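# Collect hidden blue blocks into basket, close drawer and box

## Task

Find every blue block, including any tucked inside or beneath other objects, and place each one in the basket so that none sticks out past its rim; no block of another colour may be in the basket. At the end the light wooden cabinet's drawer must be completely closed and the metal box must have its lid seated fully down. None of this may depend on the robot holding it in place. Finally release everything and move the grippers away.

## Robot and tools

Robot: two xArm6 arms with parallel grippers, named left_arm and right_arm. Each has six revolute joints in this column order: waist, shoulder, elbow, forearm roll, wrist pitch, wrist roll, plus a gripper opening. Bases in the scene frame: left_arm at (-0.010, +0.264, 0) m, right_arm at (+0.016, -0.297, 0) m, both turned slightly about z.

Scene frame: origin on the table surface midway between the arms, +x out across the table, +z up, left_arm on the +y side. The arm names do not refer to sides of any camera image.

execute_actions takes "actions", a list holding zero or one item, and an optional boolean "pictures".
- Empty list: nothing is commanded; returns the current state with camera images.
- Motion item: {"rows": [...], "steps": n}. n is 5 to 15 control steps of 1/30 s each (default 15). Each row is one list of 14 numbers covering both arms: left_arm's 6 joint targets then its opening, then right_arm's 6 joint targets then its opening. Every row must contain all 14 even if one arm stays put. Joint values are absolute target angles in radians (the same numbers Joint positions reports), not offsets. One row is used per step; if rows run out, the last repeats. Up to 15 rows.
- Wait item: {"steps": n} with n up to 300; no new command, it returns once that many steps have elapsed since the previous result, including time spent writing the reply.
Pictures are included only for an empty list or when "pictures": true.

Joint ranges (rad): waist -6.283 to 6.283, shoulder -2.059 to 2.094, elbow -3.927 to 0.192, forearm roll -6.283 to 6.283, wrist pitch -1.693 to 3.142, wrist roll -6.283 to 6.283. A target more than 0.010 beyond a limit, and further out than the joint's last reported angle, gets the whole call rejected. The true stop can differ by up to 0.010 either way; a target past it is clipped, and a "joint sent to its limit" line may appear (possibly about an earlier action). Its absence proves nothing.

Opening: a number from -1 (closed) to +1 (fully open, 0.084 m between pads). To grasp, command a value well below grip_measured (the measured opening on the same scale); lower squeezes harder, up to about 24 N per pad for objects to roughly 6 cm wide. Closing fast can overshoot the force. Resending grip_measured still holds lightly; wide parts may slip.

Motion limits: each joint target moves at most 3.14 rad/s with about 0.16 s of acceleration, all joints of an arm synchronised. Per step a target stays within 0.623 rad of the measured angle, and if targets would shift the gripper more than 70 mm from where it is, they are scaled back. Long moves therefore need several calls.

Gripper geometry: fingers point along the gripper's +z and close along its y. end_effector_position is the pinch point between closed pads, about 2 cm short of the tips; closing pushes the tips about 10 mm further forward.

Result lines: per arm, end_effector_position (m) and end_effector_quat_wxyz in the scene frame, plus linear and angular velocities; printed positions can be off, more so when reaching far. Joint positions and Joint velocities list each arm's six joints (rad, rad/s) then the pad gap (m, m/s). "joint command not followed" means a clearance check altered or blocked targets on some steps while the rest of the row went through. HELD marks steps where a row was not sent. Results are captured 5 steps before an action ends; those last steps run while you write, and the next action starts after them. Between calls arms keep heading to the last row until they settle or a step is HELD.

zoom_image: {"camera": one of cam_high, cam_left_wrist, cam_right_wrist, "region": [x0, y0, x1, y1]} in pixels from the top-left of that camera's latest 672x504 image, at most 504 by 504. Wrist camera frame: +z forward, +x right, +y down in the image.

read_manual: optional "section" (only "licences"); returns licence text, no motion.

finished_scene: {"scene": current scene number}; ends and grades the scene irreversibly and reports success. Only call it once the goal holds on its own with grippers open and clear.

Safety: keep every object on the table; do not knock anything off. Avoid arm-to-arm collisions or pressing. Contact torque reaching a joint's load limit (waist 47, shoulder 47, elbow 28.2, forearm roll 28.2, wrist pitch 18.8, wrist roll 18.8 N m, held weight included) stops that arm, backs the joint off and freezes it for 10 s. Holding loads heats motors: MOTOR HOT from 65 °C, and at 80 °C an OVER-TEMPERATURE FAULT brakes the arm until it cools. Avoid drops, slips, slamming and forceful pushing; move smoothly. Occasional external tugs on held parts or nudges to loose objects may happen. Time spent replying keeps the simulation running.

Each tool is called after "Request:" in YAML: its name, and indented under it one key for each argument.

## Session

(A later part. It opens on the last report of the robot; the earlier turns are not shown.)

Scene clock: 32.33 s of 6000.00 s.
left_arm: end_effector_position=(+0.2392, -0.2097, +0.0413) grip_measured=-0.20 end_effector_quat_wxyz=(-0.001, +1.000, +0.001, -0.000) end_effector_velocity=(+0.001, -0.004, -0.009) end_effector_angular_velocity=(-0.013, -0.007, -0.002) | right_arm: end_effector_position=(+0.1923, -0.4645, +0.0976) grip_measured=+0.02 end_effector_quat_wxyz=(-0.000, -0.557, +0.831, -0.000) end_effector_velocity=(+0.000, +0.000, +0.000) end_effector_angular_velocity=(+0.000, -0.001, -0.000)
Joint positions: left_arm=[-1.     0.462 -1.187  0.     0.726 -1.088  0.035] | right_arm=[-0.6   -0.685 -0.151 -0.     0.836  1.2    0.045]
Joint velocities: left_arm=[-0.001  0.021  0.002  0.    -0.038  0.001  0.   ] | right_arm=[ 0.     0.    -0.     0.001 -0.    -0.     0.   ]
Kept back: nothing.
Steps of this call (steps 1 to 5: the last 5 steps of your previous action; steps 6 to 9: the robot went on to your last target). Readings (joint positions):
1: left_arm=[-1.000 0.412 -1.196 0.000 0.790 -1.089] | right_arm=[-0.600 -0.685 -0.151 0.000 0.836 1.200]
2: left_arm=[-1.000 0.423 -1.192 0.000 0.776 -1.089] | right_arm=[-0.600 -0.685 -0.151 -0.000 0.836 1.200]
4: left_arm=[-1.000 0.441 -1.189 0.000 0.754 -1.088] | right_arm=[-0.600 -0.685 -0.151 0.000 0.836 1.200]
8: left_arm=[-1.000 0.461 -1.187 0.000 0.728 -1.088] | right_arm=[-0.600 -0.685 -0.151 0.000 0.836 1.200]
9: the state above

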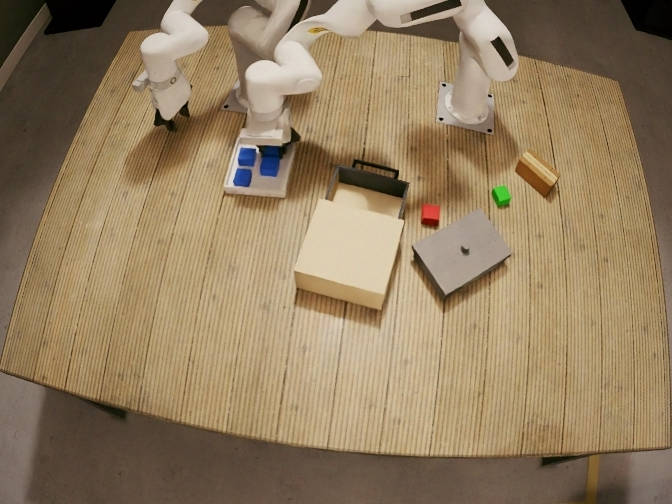

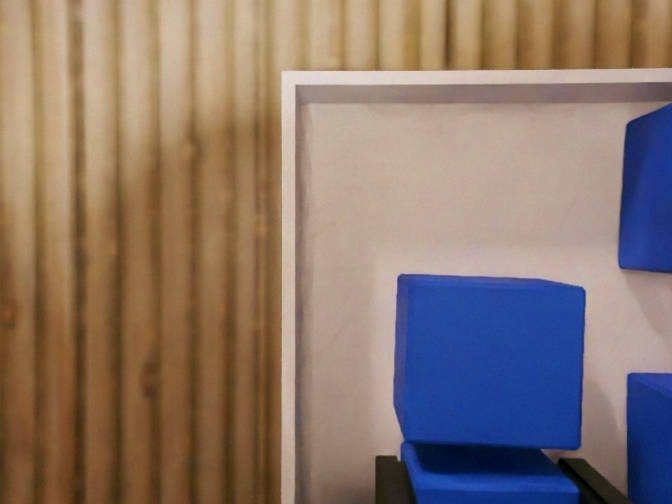

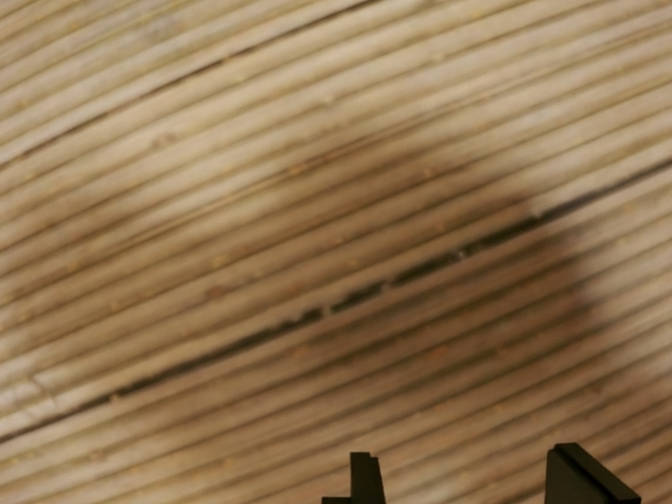

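Request:
execute_actions:
  actions:
    - {"rows":[[-1.0,0.4626,-1.1868,0,0.7242,-1.088,-0.3,-0.6,-0.685,-0.151,0,0.836,1.2,0.03],[-1.0,0.4626,-1.1868,0,0.7242,-1.088,0,-0.6,-0.685,-0.151,0,0.836,1.2,0.03],[-1.0,0.4626,-1.1868,0,0.7242,-1.088,0,-0.6,-0.685,-0.151,0,0.836,1.2,0.03],[-1.0,0.4626,-1.1868,0,0.7242,-1.088,0,-0.6,-0.685,-0.151,0,0.836,1.2,0.03],[-1.0,0.4626,-1.1868,0,0.7242,-1.088,0,-0.6,-0.685,-0.151,0,0.836,1.2,0.03],[-1.0,0.444,-1.19,0,0.746,-1.088,0,-0.6,-0.685,-0.151,0,0.836,1.2,0.03],[-1.0,0.42,-1.195,0,0.775,-1.088,0,-0.6,-0.685,-0.151,0,0.836,1.2,0.03],[-1.0,0.3978,-1.201,0,0.8032,-1.088,0,-0.6,-0.685,-0.151,0,0.836,1.2,0.03],[-1.0,0.366,-1.214,0,0.848,-1.088,0,-0.6,-0.685,-0.151,0,0.836,1.2,0.03],[-1.0,0.366,-1.214,0,0.848,-1.088,0,-0.6,-0.685,-0.151,0,0.836,1.2,0.03],[-1.0,0.366,-1.214,0,0.848,-1.088,0,-0.6,-0.685,-0.151,0,0.836,1.2,0.03],[-0.6359,-0.2778,-0.486,0,0.7638,-0.552,0,-0.6,-0.685,-0.151,0,0.836,1.2,0.03]],"steps":15}

Request:
execute_actions:
  actions:
    - {"steps":20}

Request:
execute_actions:
  actions:
    - {"rows":[[-0.6359,-0.255,-0.477,0,0.732,-0.552,0,-0.6,-0.685,-0.151,0,0.836,1.2,0.03],[-0.6359,-0.23,-0.468,0,0.698,-0.552,0,-0.6,-0.685,-0.151,0,0.836,1.2,0.03],[-0.6359,-0.205,-0.459,0,0.664,-0.552,0,-0.6,-0.685,-0.151,0,0.836,1.2,0.03],[-0.6359,-0.178,-0.451,0,0.629,-0.552,0,-0.6,-0.685,-0.151,0,0.836,1.2,0.03],[-0.6359,-0.1521,-0.4445,0,0.5966,-0.552,0,-0.6,-0.685,-0.151,0,0.836,1.2,0.03],[-0.6359,-0.1521,-0.4445,0,0.5966,-0.552,0,-0.6,-0.685,-0.151,0,0.836,1.2,0.03],[-0.6314,-0.1437,-0.4534,0,0.5971,-0.5474,0,-0.6,-0.685,-0.151,0,0.836,1.2,0.03],[-0.627,-0.1353,-0.4623,0,0.5976,-0.543,0,-0.6,-0.685,-0.151,0,0.836,1.2,0.03],[-0.6227,-0.1269,-0.4713,0,0.5982,-0.5387,0,-0.6,-0.685,-0.151,0,0.836,1.2,0.03],[-0.6183,-0.1185,-0.4804,0,0.5989,-0.5343,0,-0.6,-0.685,-0.151,0,0.836,1.2,0.03],[-0.6141,-0.1102,-0.4894,0,0.5996,-0.5301,0,-0.6,-0.685,-0.151,0,0.836,1.2,0.03],[-0.6099,-0.1018,-0.4985,0,0.6003,-0.5259,0,-0.6,-0.685,-0.151,0,0.836,1.2,0.03],[-0.6016,-0.0852,-0.5169,0,0.6021,-0.5176,0,-0.6,-0.685,-0.151,0,0.836,1.2,0.03],[-0.5935,-0.0687,-0.5354,0,0.6041,-0.5095,0,-0.6,-0.685,-0.151,0,0.836,1.2,0.03],[-0.5856,-0.0523,-0.5541,0,0.6064,-0.5016,0,-0.6,-0.685,-0.151,0,0.836,1.2,0.03]],"steps":15}

Request:
execute_actions:
  actions:
    - {"rows":[[-0.5779,-0.0359,-0.573,0,0.6089,-0.4939,0,-0.6,-0.685,-0.151,0,0.836,1.2,0.03],[-0.5703,-0.0196,-0.592,0,0.6116,-0.4863,0,-0.6,-0.685,-0.151,0,0.836,1.2,0.03],[-0.563,-0.0034,-0.6112,0,0.6146,-0.479,0,-0.6,-0.685,-0.151,0,0.836,1.2,0.03],[-0.5559,0.0127,-0.6306,0,0.6179,-0.4719,0,-0.6,-0.685,-0.151,0,0.836,1.2,0.03],[-0.549,0.0287,-0.6502,0,0.6215,-0.465,0,-0.6,-0.685,-0.151,0,0.836,1.2,0.03],[-0.5422,0.0447,-0.6699,0,0.6252,-0.4582,0,-0.6,-0.685,-0.151,0,0.836,1.2,0.03],[-0.5357,0.0606,-0.6898,0,0.6292,-0.4517,0,-0.6,-0.685,-0.151,0,0.836,1.2,0.03],[-0.5293,0.0764,-0.7098,0,0.6334,-0.4453,0,-0.6,-0.685,-0.151,0,0.836,1.2,0.03],[-0.5232,0.0921,-0.7301,0,0.638,-0.4392,0,-0.6,-0.685,-0.151,0,0.836,1.2,0.03],[-0.5172,0.1077,-0.7505,0,0.6428,-0.4332,0,-0.6,-0.685,-0.151,0,0.836,1.2,0.03],[-0.5131,0.1186,-0.7649,0,0.6463,-0.4291,0,-0.6,-0.685,-0.151,0,0.836,1.2,0.03],[-0.5097,0.128,-0.7772,0,0.6492,-0.4257,0,-0.6,-0.685,-0.151,0,0.836,1.2,0.03],[-0.507,0.1357,-0.7876,0,0.6519,-0.423,0,-0.6,-0.685,-0.151,0,0.836,1.2,0.03],[-0.5048,0.1419,-0.796,0,0.6541,-0.4208,0,-0.6,-0.685,-0.151,0,0.836,1.2,0.03],[-0.5032,0.1465,-0.8022,0,0.6557,-0.4192,0,-0.6,-0.685,-0.151,0,0.836,1.2,0.03]],"steps":15}

Request:
execute_actions:
  actions:
    - {"rows":[[-0.5016,0.1511,-0.8085,0,0.6574,-0.4176,0,-0.6,-0.685,-0.151,0,0.836,1.2,0.03],[-0.5005,0.1542,-0.8127,0,0.6585,-0.4165,0,-0.6,-0.685,-0.151,0,0.836,1.2,0.03],[-0.4994,0.1573,-0.8169,0,0.6596,-0.4154,0,-0.6,-0.685,-0.151,0,0.836,1.2,0.03]],"steps":13}
  pictures: true

Scene clock: 33.80 s of 6000.00 s.
left_arm: end_effector_position=(+0.2383, -0.2080, +0.0619) grip_measured=-0.01 end_effector_quat_wxyz=(-0.004, +1.000, +0.001, -0.002) end_effector_velocity=(+0.009, -0.017, +0.343) end_effector_angular_velocity=(-0.038, -0.019, +0.002) | right_arm: end_effector_position=(+0.1923, -0.4645, +0.0976) grip_measured=+0.02 end_effector_quat_wxyz=(-0.000, -0.557, +0.831, -0.000) end_effector_velocity=(+0.000, +0.000, +0.000) end_effector_angular_velocity=(+0.000, -0.001, -0.001)
Joint positions: left_arm=[-1.     0.42  -1.194  0.     0.783 -1.088  0.044] | right_arm=[-0.6   -0.685 -0.151  0.     0.836  1.2    0.045]
Joint velocities: left_arm=[ 0.    -0.615 -0.196 -0.002  0.768  0.     0.   ] | right_arm=[ 0.     0.    -0.     0.001 -0.    -0.    -0.   ]
Steps of this call (steps 1 to 30: the robot went on to your last target; steps 31 to 34: nothing new was sent; steps 35 to 44: the first 10 steps of this action). Readings (joint positions):
35: left_arm=[-1.000 0.463 -1.187 0.000 0.724 -1.088] | right_arm=[-0.600 -0.685 -0.151 0.000 0.836 1.200]
36: left_arm=[-1.000 0.463 -1.187 0.000 0.724 -1.088] | right_arm=[-0.600 -0.685 -0.151 0.000 0.836 1.200]
38: left_arm=[-1.000 0.463 -1.187 -0.000 0.724 -1.088] | right_arm=[-0.600 -0.685 -0.151 0.000 0.836 1.200]
42: left_arm=[-1.000 0.452 -1.187 0.000 0.741 -1.088] | right_arm=[-0.600 -0.685 -0.151 -0.000 0.836 1.200]
44: the state above

Scene clock: 34.47 s of 6000.00 s.
left_arm: end_effector_position=(+0.2494, +0.0285, +0.1115) grip_measured=-0.01 end_effector_quat_wxyz=(-0.000, +0.997, -0.080, -0.000) end_effector_velocity=(-0.079, +0.226, -0.052) end_effector_angular_velocity=(+0.051, +0.057, -0.128) | right_arm: end_effector_position=(+0.1923, -0.4645, +0.0976) grip_measured=+0.02 end_effector_quat_wxyz=(-0.000, -0.557, +0.831, -0.000) end_effector_velocity=(-0.000, +0.000, -0.001) end_effector_angular_velocity=(+0.002, +0.002, +0.000)
Joint positions: left_arm=[-0.65  -0.251 -0.516  0.     0.768 -0.576  0.044] | right_arm=[-0.6   -0.685 -0.151  0.     0.836  1.2    0.045]
Joint velocities: left_arm=[ 0.327 -0.583  0.702  0.    -0.043  0.455 -0.   ] | right_arm=[-0.     0.001  0.    -0.     0.001 -0.    -0.   ]
Kept back: nothing.
Steps of this call (steps 1 to 5: the last 5 steps of your previous action; steps 6 to 20: the robot went on to your last target). Readings (joint positions):
1: left_arm=[-1.000 0.399 -1.201 0.000 0.808 -1.088] | right_arm=[-0.600 -0.685 -0.151 0.000 0.836 1.200]
2: left_arm=[-1.000 0.380 -1.210 -0.000 0.826 -1.088] | right_arm=[-0.600 -0.685 -0.151 0.000 0.836 1.200]
4: left_arm=[-0.991 0.347 -1.199 -0.000 0.833 -1.069] | right_arm=[-0.600 -0.685 -0.151 -0.000 0.836 1.200]
8: left_arm=[-0.899 0.197 -1.034 0.000 0.814 -0.940] | right_arm=[-0.600 -0.685 -0.151 0.000 0.836 1.200]
20: the state above

Scene clock: 34.80 s of 6000.00 s.
left_arm: end_effector_position=(+0.2488, +0.0383, +0.0640) grip_measured=-0.01 end_effector_quat_wxyz=(-0.003, +0.996, -0.085, -0.004) end_effector_velocity=(+0.094, -0.027, -0.007) end_effector_angular_velocity=(-0.053, -0.059, +0.008) | right_arm: end_effector_position=(+0.1923, -0.4645, +0.0976) grip_measured=+0.02 end_effector_quat_wxyz=(-0.000, -0.557, +0.831, -0.000) end_effector_velocity=(-0.000, +0.000, -0.000) end_effector_angular_velocity=(+0.000, +0.000, +0.000)
Joint positions: left_arm=[-0.63  -0.139 -0.457  0.     0.605 -0.545  0.044] | right_arm=[-0.6   -0.685 -0.151 -0.     0.836  1.2    0.045]
Joint velocities: left_arm=[ 0.119  0.267 -0.231 -0.001 -0.115  0.112  0.   ] | right_arm=[ 0.  0.  0. -0. -0. -0. -0.]
Steps of this call (steps 1 to 10: the first 10 steps of this action). Readings (joint positions):
1: left_arm=[-0.643 -0.264 -0.500 0.000 0.767 -0.565] | right_arm=[-0.600 -0.685 -0.151 0.000 0.836 1.200]
2: left_arm=[-0.639 -0.268 -0.491 0.000 0.760 -0.559] | right_arm=[-0.600 -0.685 -0.151 -0.000 0.836 1.200]
4: left_arm=[-0.638 -0.247 -0.481 -0.000 0.722 -0.554] | right_arm=[-0.600 -0.685 -0.151 0.000 0.836 1.200]
8: left_arm=[-0.637 -0.163 -0.451 0.000 0.620 -0.551] | right_arm=[-0.600 -0.685 -0.151 0.000 0.836 1.200]
10: the state above

Scene clock: 35.30 s of 6000.00 s.
left_arm: end_effector_position=(+0.3242, +0.0244, +0.0652) grip_measured=-0.01 end_effector_quat_wxyz=(+0.000, +0.996, -0.085, +0.000) end_effector_velocity=(+0.175, -0.029, -0.002) end_effector_angular_velocity=(+0.002, +0.002, -0.001) | right_arm: end_effector_position=(+0.1923, -0.4645, +0.0976) grip_measured=+0.02 end_effector_quat_wxyz=(-0.000, -0.557, +0.831, -0.000) end_effector_velocity=(-0.000, +0.000, -0.000) end_effector_angular_velocity=(+0.001, +0.001, -0.001)
Joint positions: left_arm=[-0.535  0.062 -0.692 -0.     0.63  -0.452  0.044] | right_arm=[-0.6   -0.685 -0.151 -0.     0.836  1.2    0.045]
Joint velocities: left_arm=[ 0.191  0.472 -0.592  0.001  0.123  0.191 -0.   ] | right_arm=[-0.     0.001  0.     0.    -0.     0.     0.   ]
Steps of this call (steps 1 to 5: the last 5 steps of your previous action; steps 6 to 15: the first 10 steps of this action). Readings (joint positions):
6: left_arm=[-0.600 -0.081 -0.523 -0.000 0.604 -0.515] | right_arm=[-0.600 -0.685 -0.151 -0.000 0.836 1.200]
7: left_arm=[-0.593 -0.066 -0.540 -0.000 0.606 -0.508] | right_arm=[-0.600 -0.685 -0.151 0.000 0.836 1.200]
9: left_arm=[-0.577 -0.034 -0.576 -0.000 0.610 -0.493] | right_arm=[-0.600 -0.685 -0.151 0.000 0.836 1.200]
13: left_arm=[-0.549 0.030 -0.653 -0.000 0.622 -0.465] | right_arm=[-0.600 -0.685 -0.151 0.000 0.836 1.200]
15: the state above

Scene clock: 35.73 s of 6000.00 s.
left_arm: end_effector_position=(+0.3589, +0.0187, +0.0644) grip_measured=-0.01 end_effector_quat_wxyz=(-0.001, +0.996, -0.085, -0.001) end_effector_velocity=(+0.002, -0.001, -0.000) end_effector_angular_velocity=(+0.001, +0.002, -0.003) | right_arm: end_effector_position=(+0.1923, -0.4645, +0.0976) grip_measured=+0.02 end_effector_quat_wxyz=(-0.000, -0.557, +0.831, -0.000) end_effector_velocity=(+0.000, +0.000, +0.000) end_effector_angular_velocity=(-0.000, -0.000, +0.000)
Joint positions: left_arm=[-0.5    0.156 -0.814 -0.     0.661 -0.416  0.044] | right_arm=[-0.6   -0.685 -0.151  0.     0.836  1.2    0.045]
Joint velocities: left_arm=[ 0.001  0.008 -0.01  -0.     0.005  0.004  0.   ] | right_arm=[ 0.    -0.001 -0.     0.     0.001  0.    -0.   ]
Steps of this call (steps 1 to 5: the last 5 steps of your previous action; steps 6 to 13: the first 8 steps of this action). Readings (joint positions):
6: left_arm=[-0.507 0.135 -0.787 -0.000 0.652 -0.423] | right_arm=[-0.600 -0.685 -0.151 -0.000 0.836 1.200]
7: left_arm=[-0.505 0.142 -0.796 0.000 0.654 -0.421] | right_arm=[-0.600 -0.685 -0.151 -0.000 0.836 1.200]
9: left_arm=[-0.502 0.151 -0.808 0.000 0.657 -0.418] | right_arm=[-0.600 -0.685 -0.151 -0.000 0.836 1.200]
13: the state above

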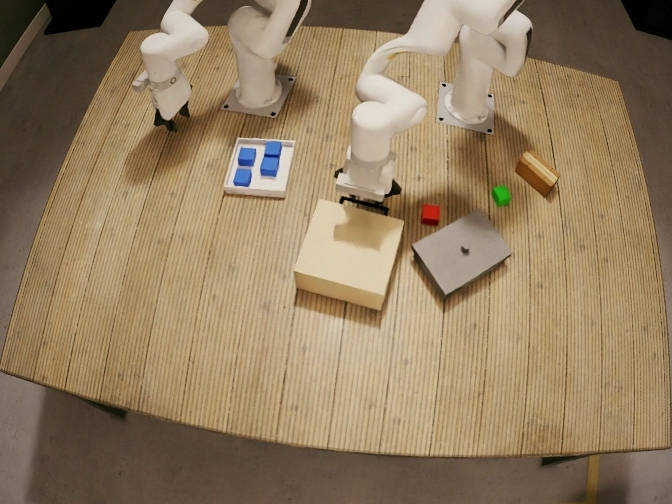

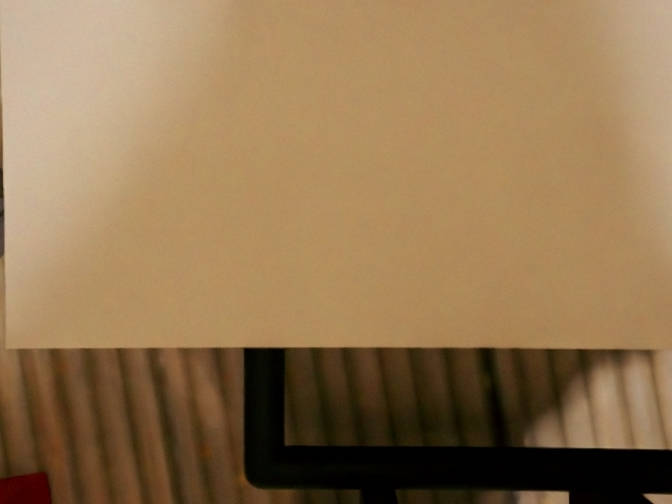

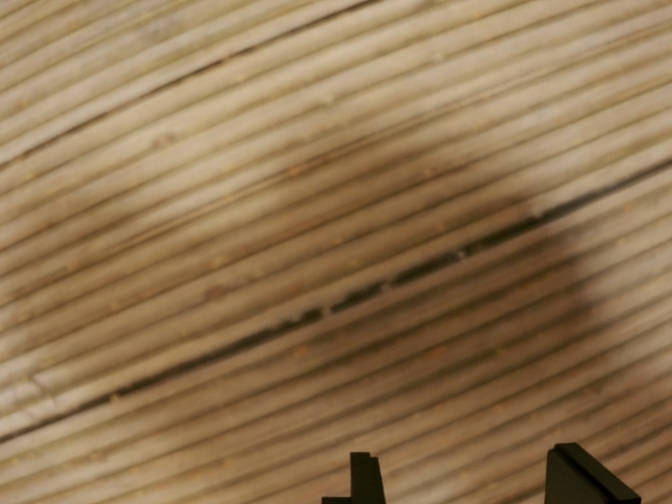

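Resistance suggests it's at the stop; nudge slightly more, then retreat.

Request:
execute_actions:
  actions:
    - {"rows":[[-0.4984,0.1603,-0.8211,0,0.6608,-0.4144,0,-0.6,-0.685,-0.151,0,0.836,1.2,0.03],[-0.4974,0.1634,-0.8253,0,0.6619,-0.4134,0,-0.6,-0.685,-0.151,0,0.836,1.2,0.03],[-0.4974,0.1634,-0.8253,0,0.6619,-0.4134,0,-0.6,-0.685,-0.151,0,0.836,1.2,0.03],[-0.4974,0.1634,-0.8253,0,0.6619,-0.4134,0,-0.6,-0.685,-0.151,0,0.836,1.2,0.03],[-0.4974,0.1634,-0.8253,0,0.6619,-0.4134,0,-0.6,-0.685,-0.151,0,0.836,1.2,0.03],[-0.507,0.1357,-0.7876,0,0.6519,-0.423,0,-0.6,-0.685,-0.151,0,0.836,1.2,0.03],[-0.5232,0.0921,-0.7301,0,0.638,-0.4392,0,-0.6,-0.685,-0.151,0,0.836,1.2,0.03],[-0.6359,-0.2778,-0.486,0,0.7638,-0.552,0,-0.6,-0.685,-0.151,0,0.836,1.2,0.03]],"steps":15}

Request:
execute_actions:
  actions:
    - {"steps":3}
  pictures: true

Request:
zoom_image:
  camera: "cam_high"
  region: [210,120,530,320]

Scene clock: 36.50 s of 6000.00 s.
left_arm: end_effector_position=(+0.3382, +0.0210, +0.0705) grip_measured=-0.01 end_effector_quat_wxyz=(+0.001, +0.997, -0.084, +0.001) end_effector_velocity=(-0.411, +0.036, +0.165) end_effector_angular_velocity=(+0.008, +0.011, -0.019) | right_arm: end_effector_position=(+0.1923, -0.4645, +0.0976) grip_measured=+0.02 end_effector_quat_wxyz=(-0.000, -0.557, +0.831, -0.000) end_effector_velocity=(-0.000, +0.001, -0.000) end_effector_angular_velocity=(+0.002, +0.002, +0.000)
Joint positions: left_arm=[-0.523  0.086 -0.743  0.     0.654 -0.441  0.044] | right_arm=[-0.6   -0.685 -0.151  0.     0.836  1.2    0.045]
Joint velocities: left_arm=[-0.484 -1.432  1.23   0.002  0.215 -0.465 -0.   ] | right_arm=[ 0.     0.001  0.     0.001  0.001 -0.     0.   ]
Steps of this call (steps 1 to 5: the last 5 steps of your previous action; steps 6 to 13: the robot went on to your last target; steps 14 to 23: the first 10 steps of this action). Readings (joint positions):
14: left_arm=[-0.499 0.157 -0.817 0.000 0.660 -0.415] | right_arm=[-0.600 -0.685 -0.151 -0.000 0.836 1.200]
15: left_arm=[-0.499 0.158 -0.818 0.000 0.660 -0.415] | right_arm=[-0.600 -0.685 -0.151 0.000 0.836 1.200]
17: left_arm=[-0.498 0.162 -0.823 0.000 0.661 -0.414] | right_arm=[-0.600 -0.685 -0.151 0.000 0.836 1.200]
21: left_arm=[-0.501 0.151 -0.809 0.000 0.655 -0.419] | right_arm=[-0.600 -0.685 -0.151 0.000 0.836 1.200]
23: the state above

Scene clock: 36.67 s of 6000.00 s.
left_arm: end_effector_position=(+0.2723, +0.0292, +0.1057) grip_measured=-0.01 end_effector_quat_wxyz=(+0.003, +0.996, -0.085, +0.004) end_effector_velocity=(-0.374, +0.097, +0.113) end_effector_angular_velocity=(+0.031, +0.043, -0.020) | right_arm: end_effector_position=(+0.1923, -0.4645, +0.0976) grip_measured=+0.02 end_effector_quat_wxyz=(-0.000, -0.557, +0.831, -0.000) end_effector_velocity=(-0.000, +0.000, -0.000) end_effector_angular_velocity=(+0.000, +0.001, +0.000)
Joint positions: left_arm=[-0.607 -0.185 -0.557  0.     0.732 -0.522  0.044] | right_arm=[-0.6   -0.685 -0.151 -0.     0.836  1.2    0.045]
Joint velocities: left_arm=[-0.447 -1.441  1.037  0.001  0.457 -0.428 -0.   ] | right_arm=[-0.    -0.    -0.    -0.001  0.001  0.     0.   ]
Kept back: nothing.
Steps of this call (steps 1 to 5: the last 5 steps of your previous action). Readings (joint positions):
1: left_arm=[-0.540 0.034 -0.703 0.000 0.665 -0.458] | right_arm=[-0.600 -0.685 -0.151 -0.000 0.836 1.200]
2: left_arm=[-0.558 -0.023 -0.666 0.000 0.682 -0.474] | right_arm=[-0.600 -0.685 -0.151 0.000 0.836 1.200]
4: left_arm=[-0.591 -0.133 -0.594 0.000 0.716 -0.507] | right_arm=[-0.600 -0.685 -0.151 0.000 0.836 1.200]
5: the state above

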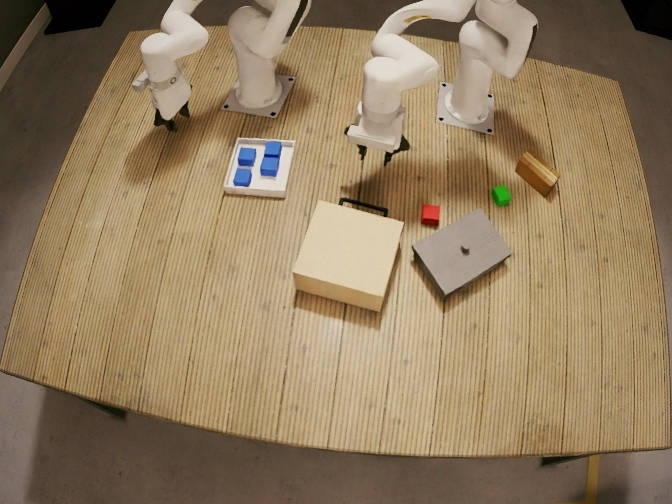

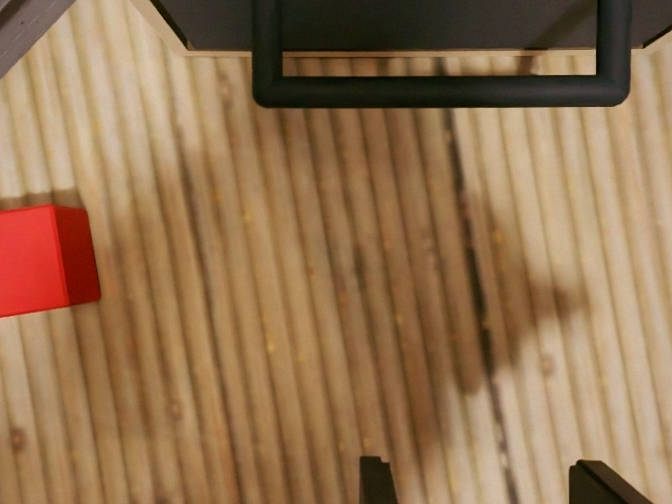

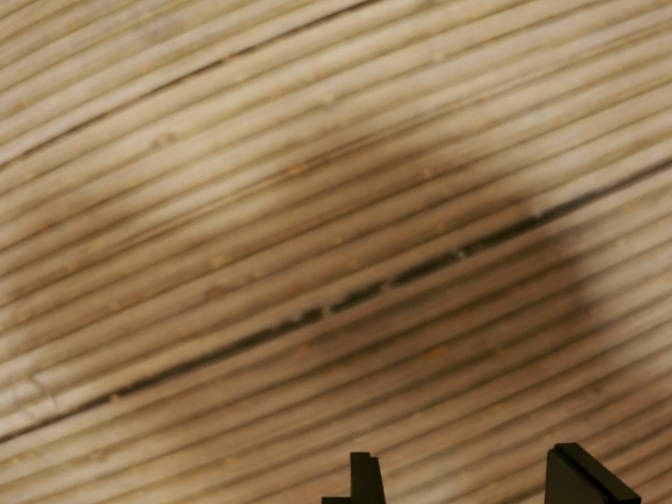

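Region (210, 120, 530, 320) of cam_high's 672x504 image, scaled by 1.575, with more detail than that image has; it fills the top 315 rows of this view, and the rest is white.

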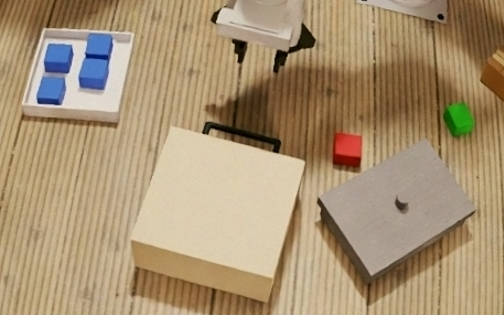

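Request:
finished_scene:
  scene: 2

The scene is finished: the task was done.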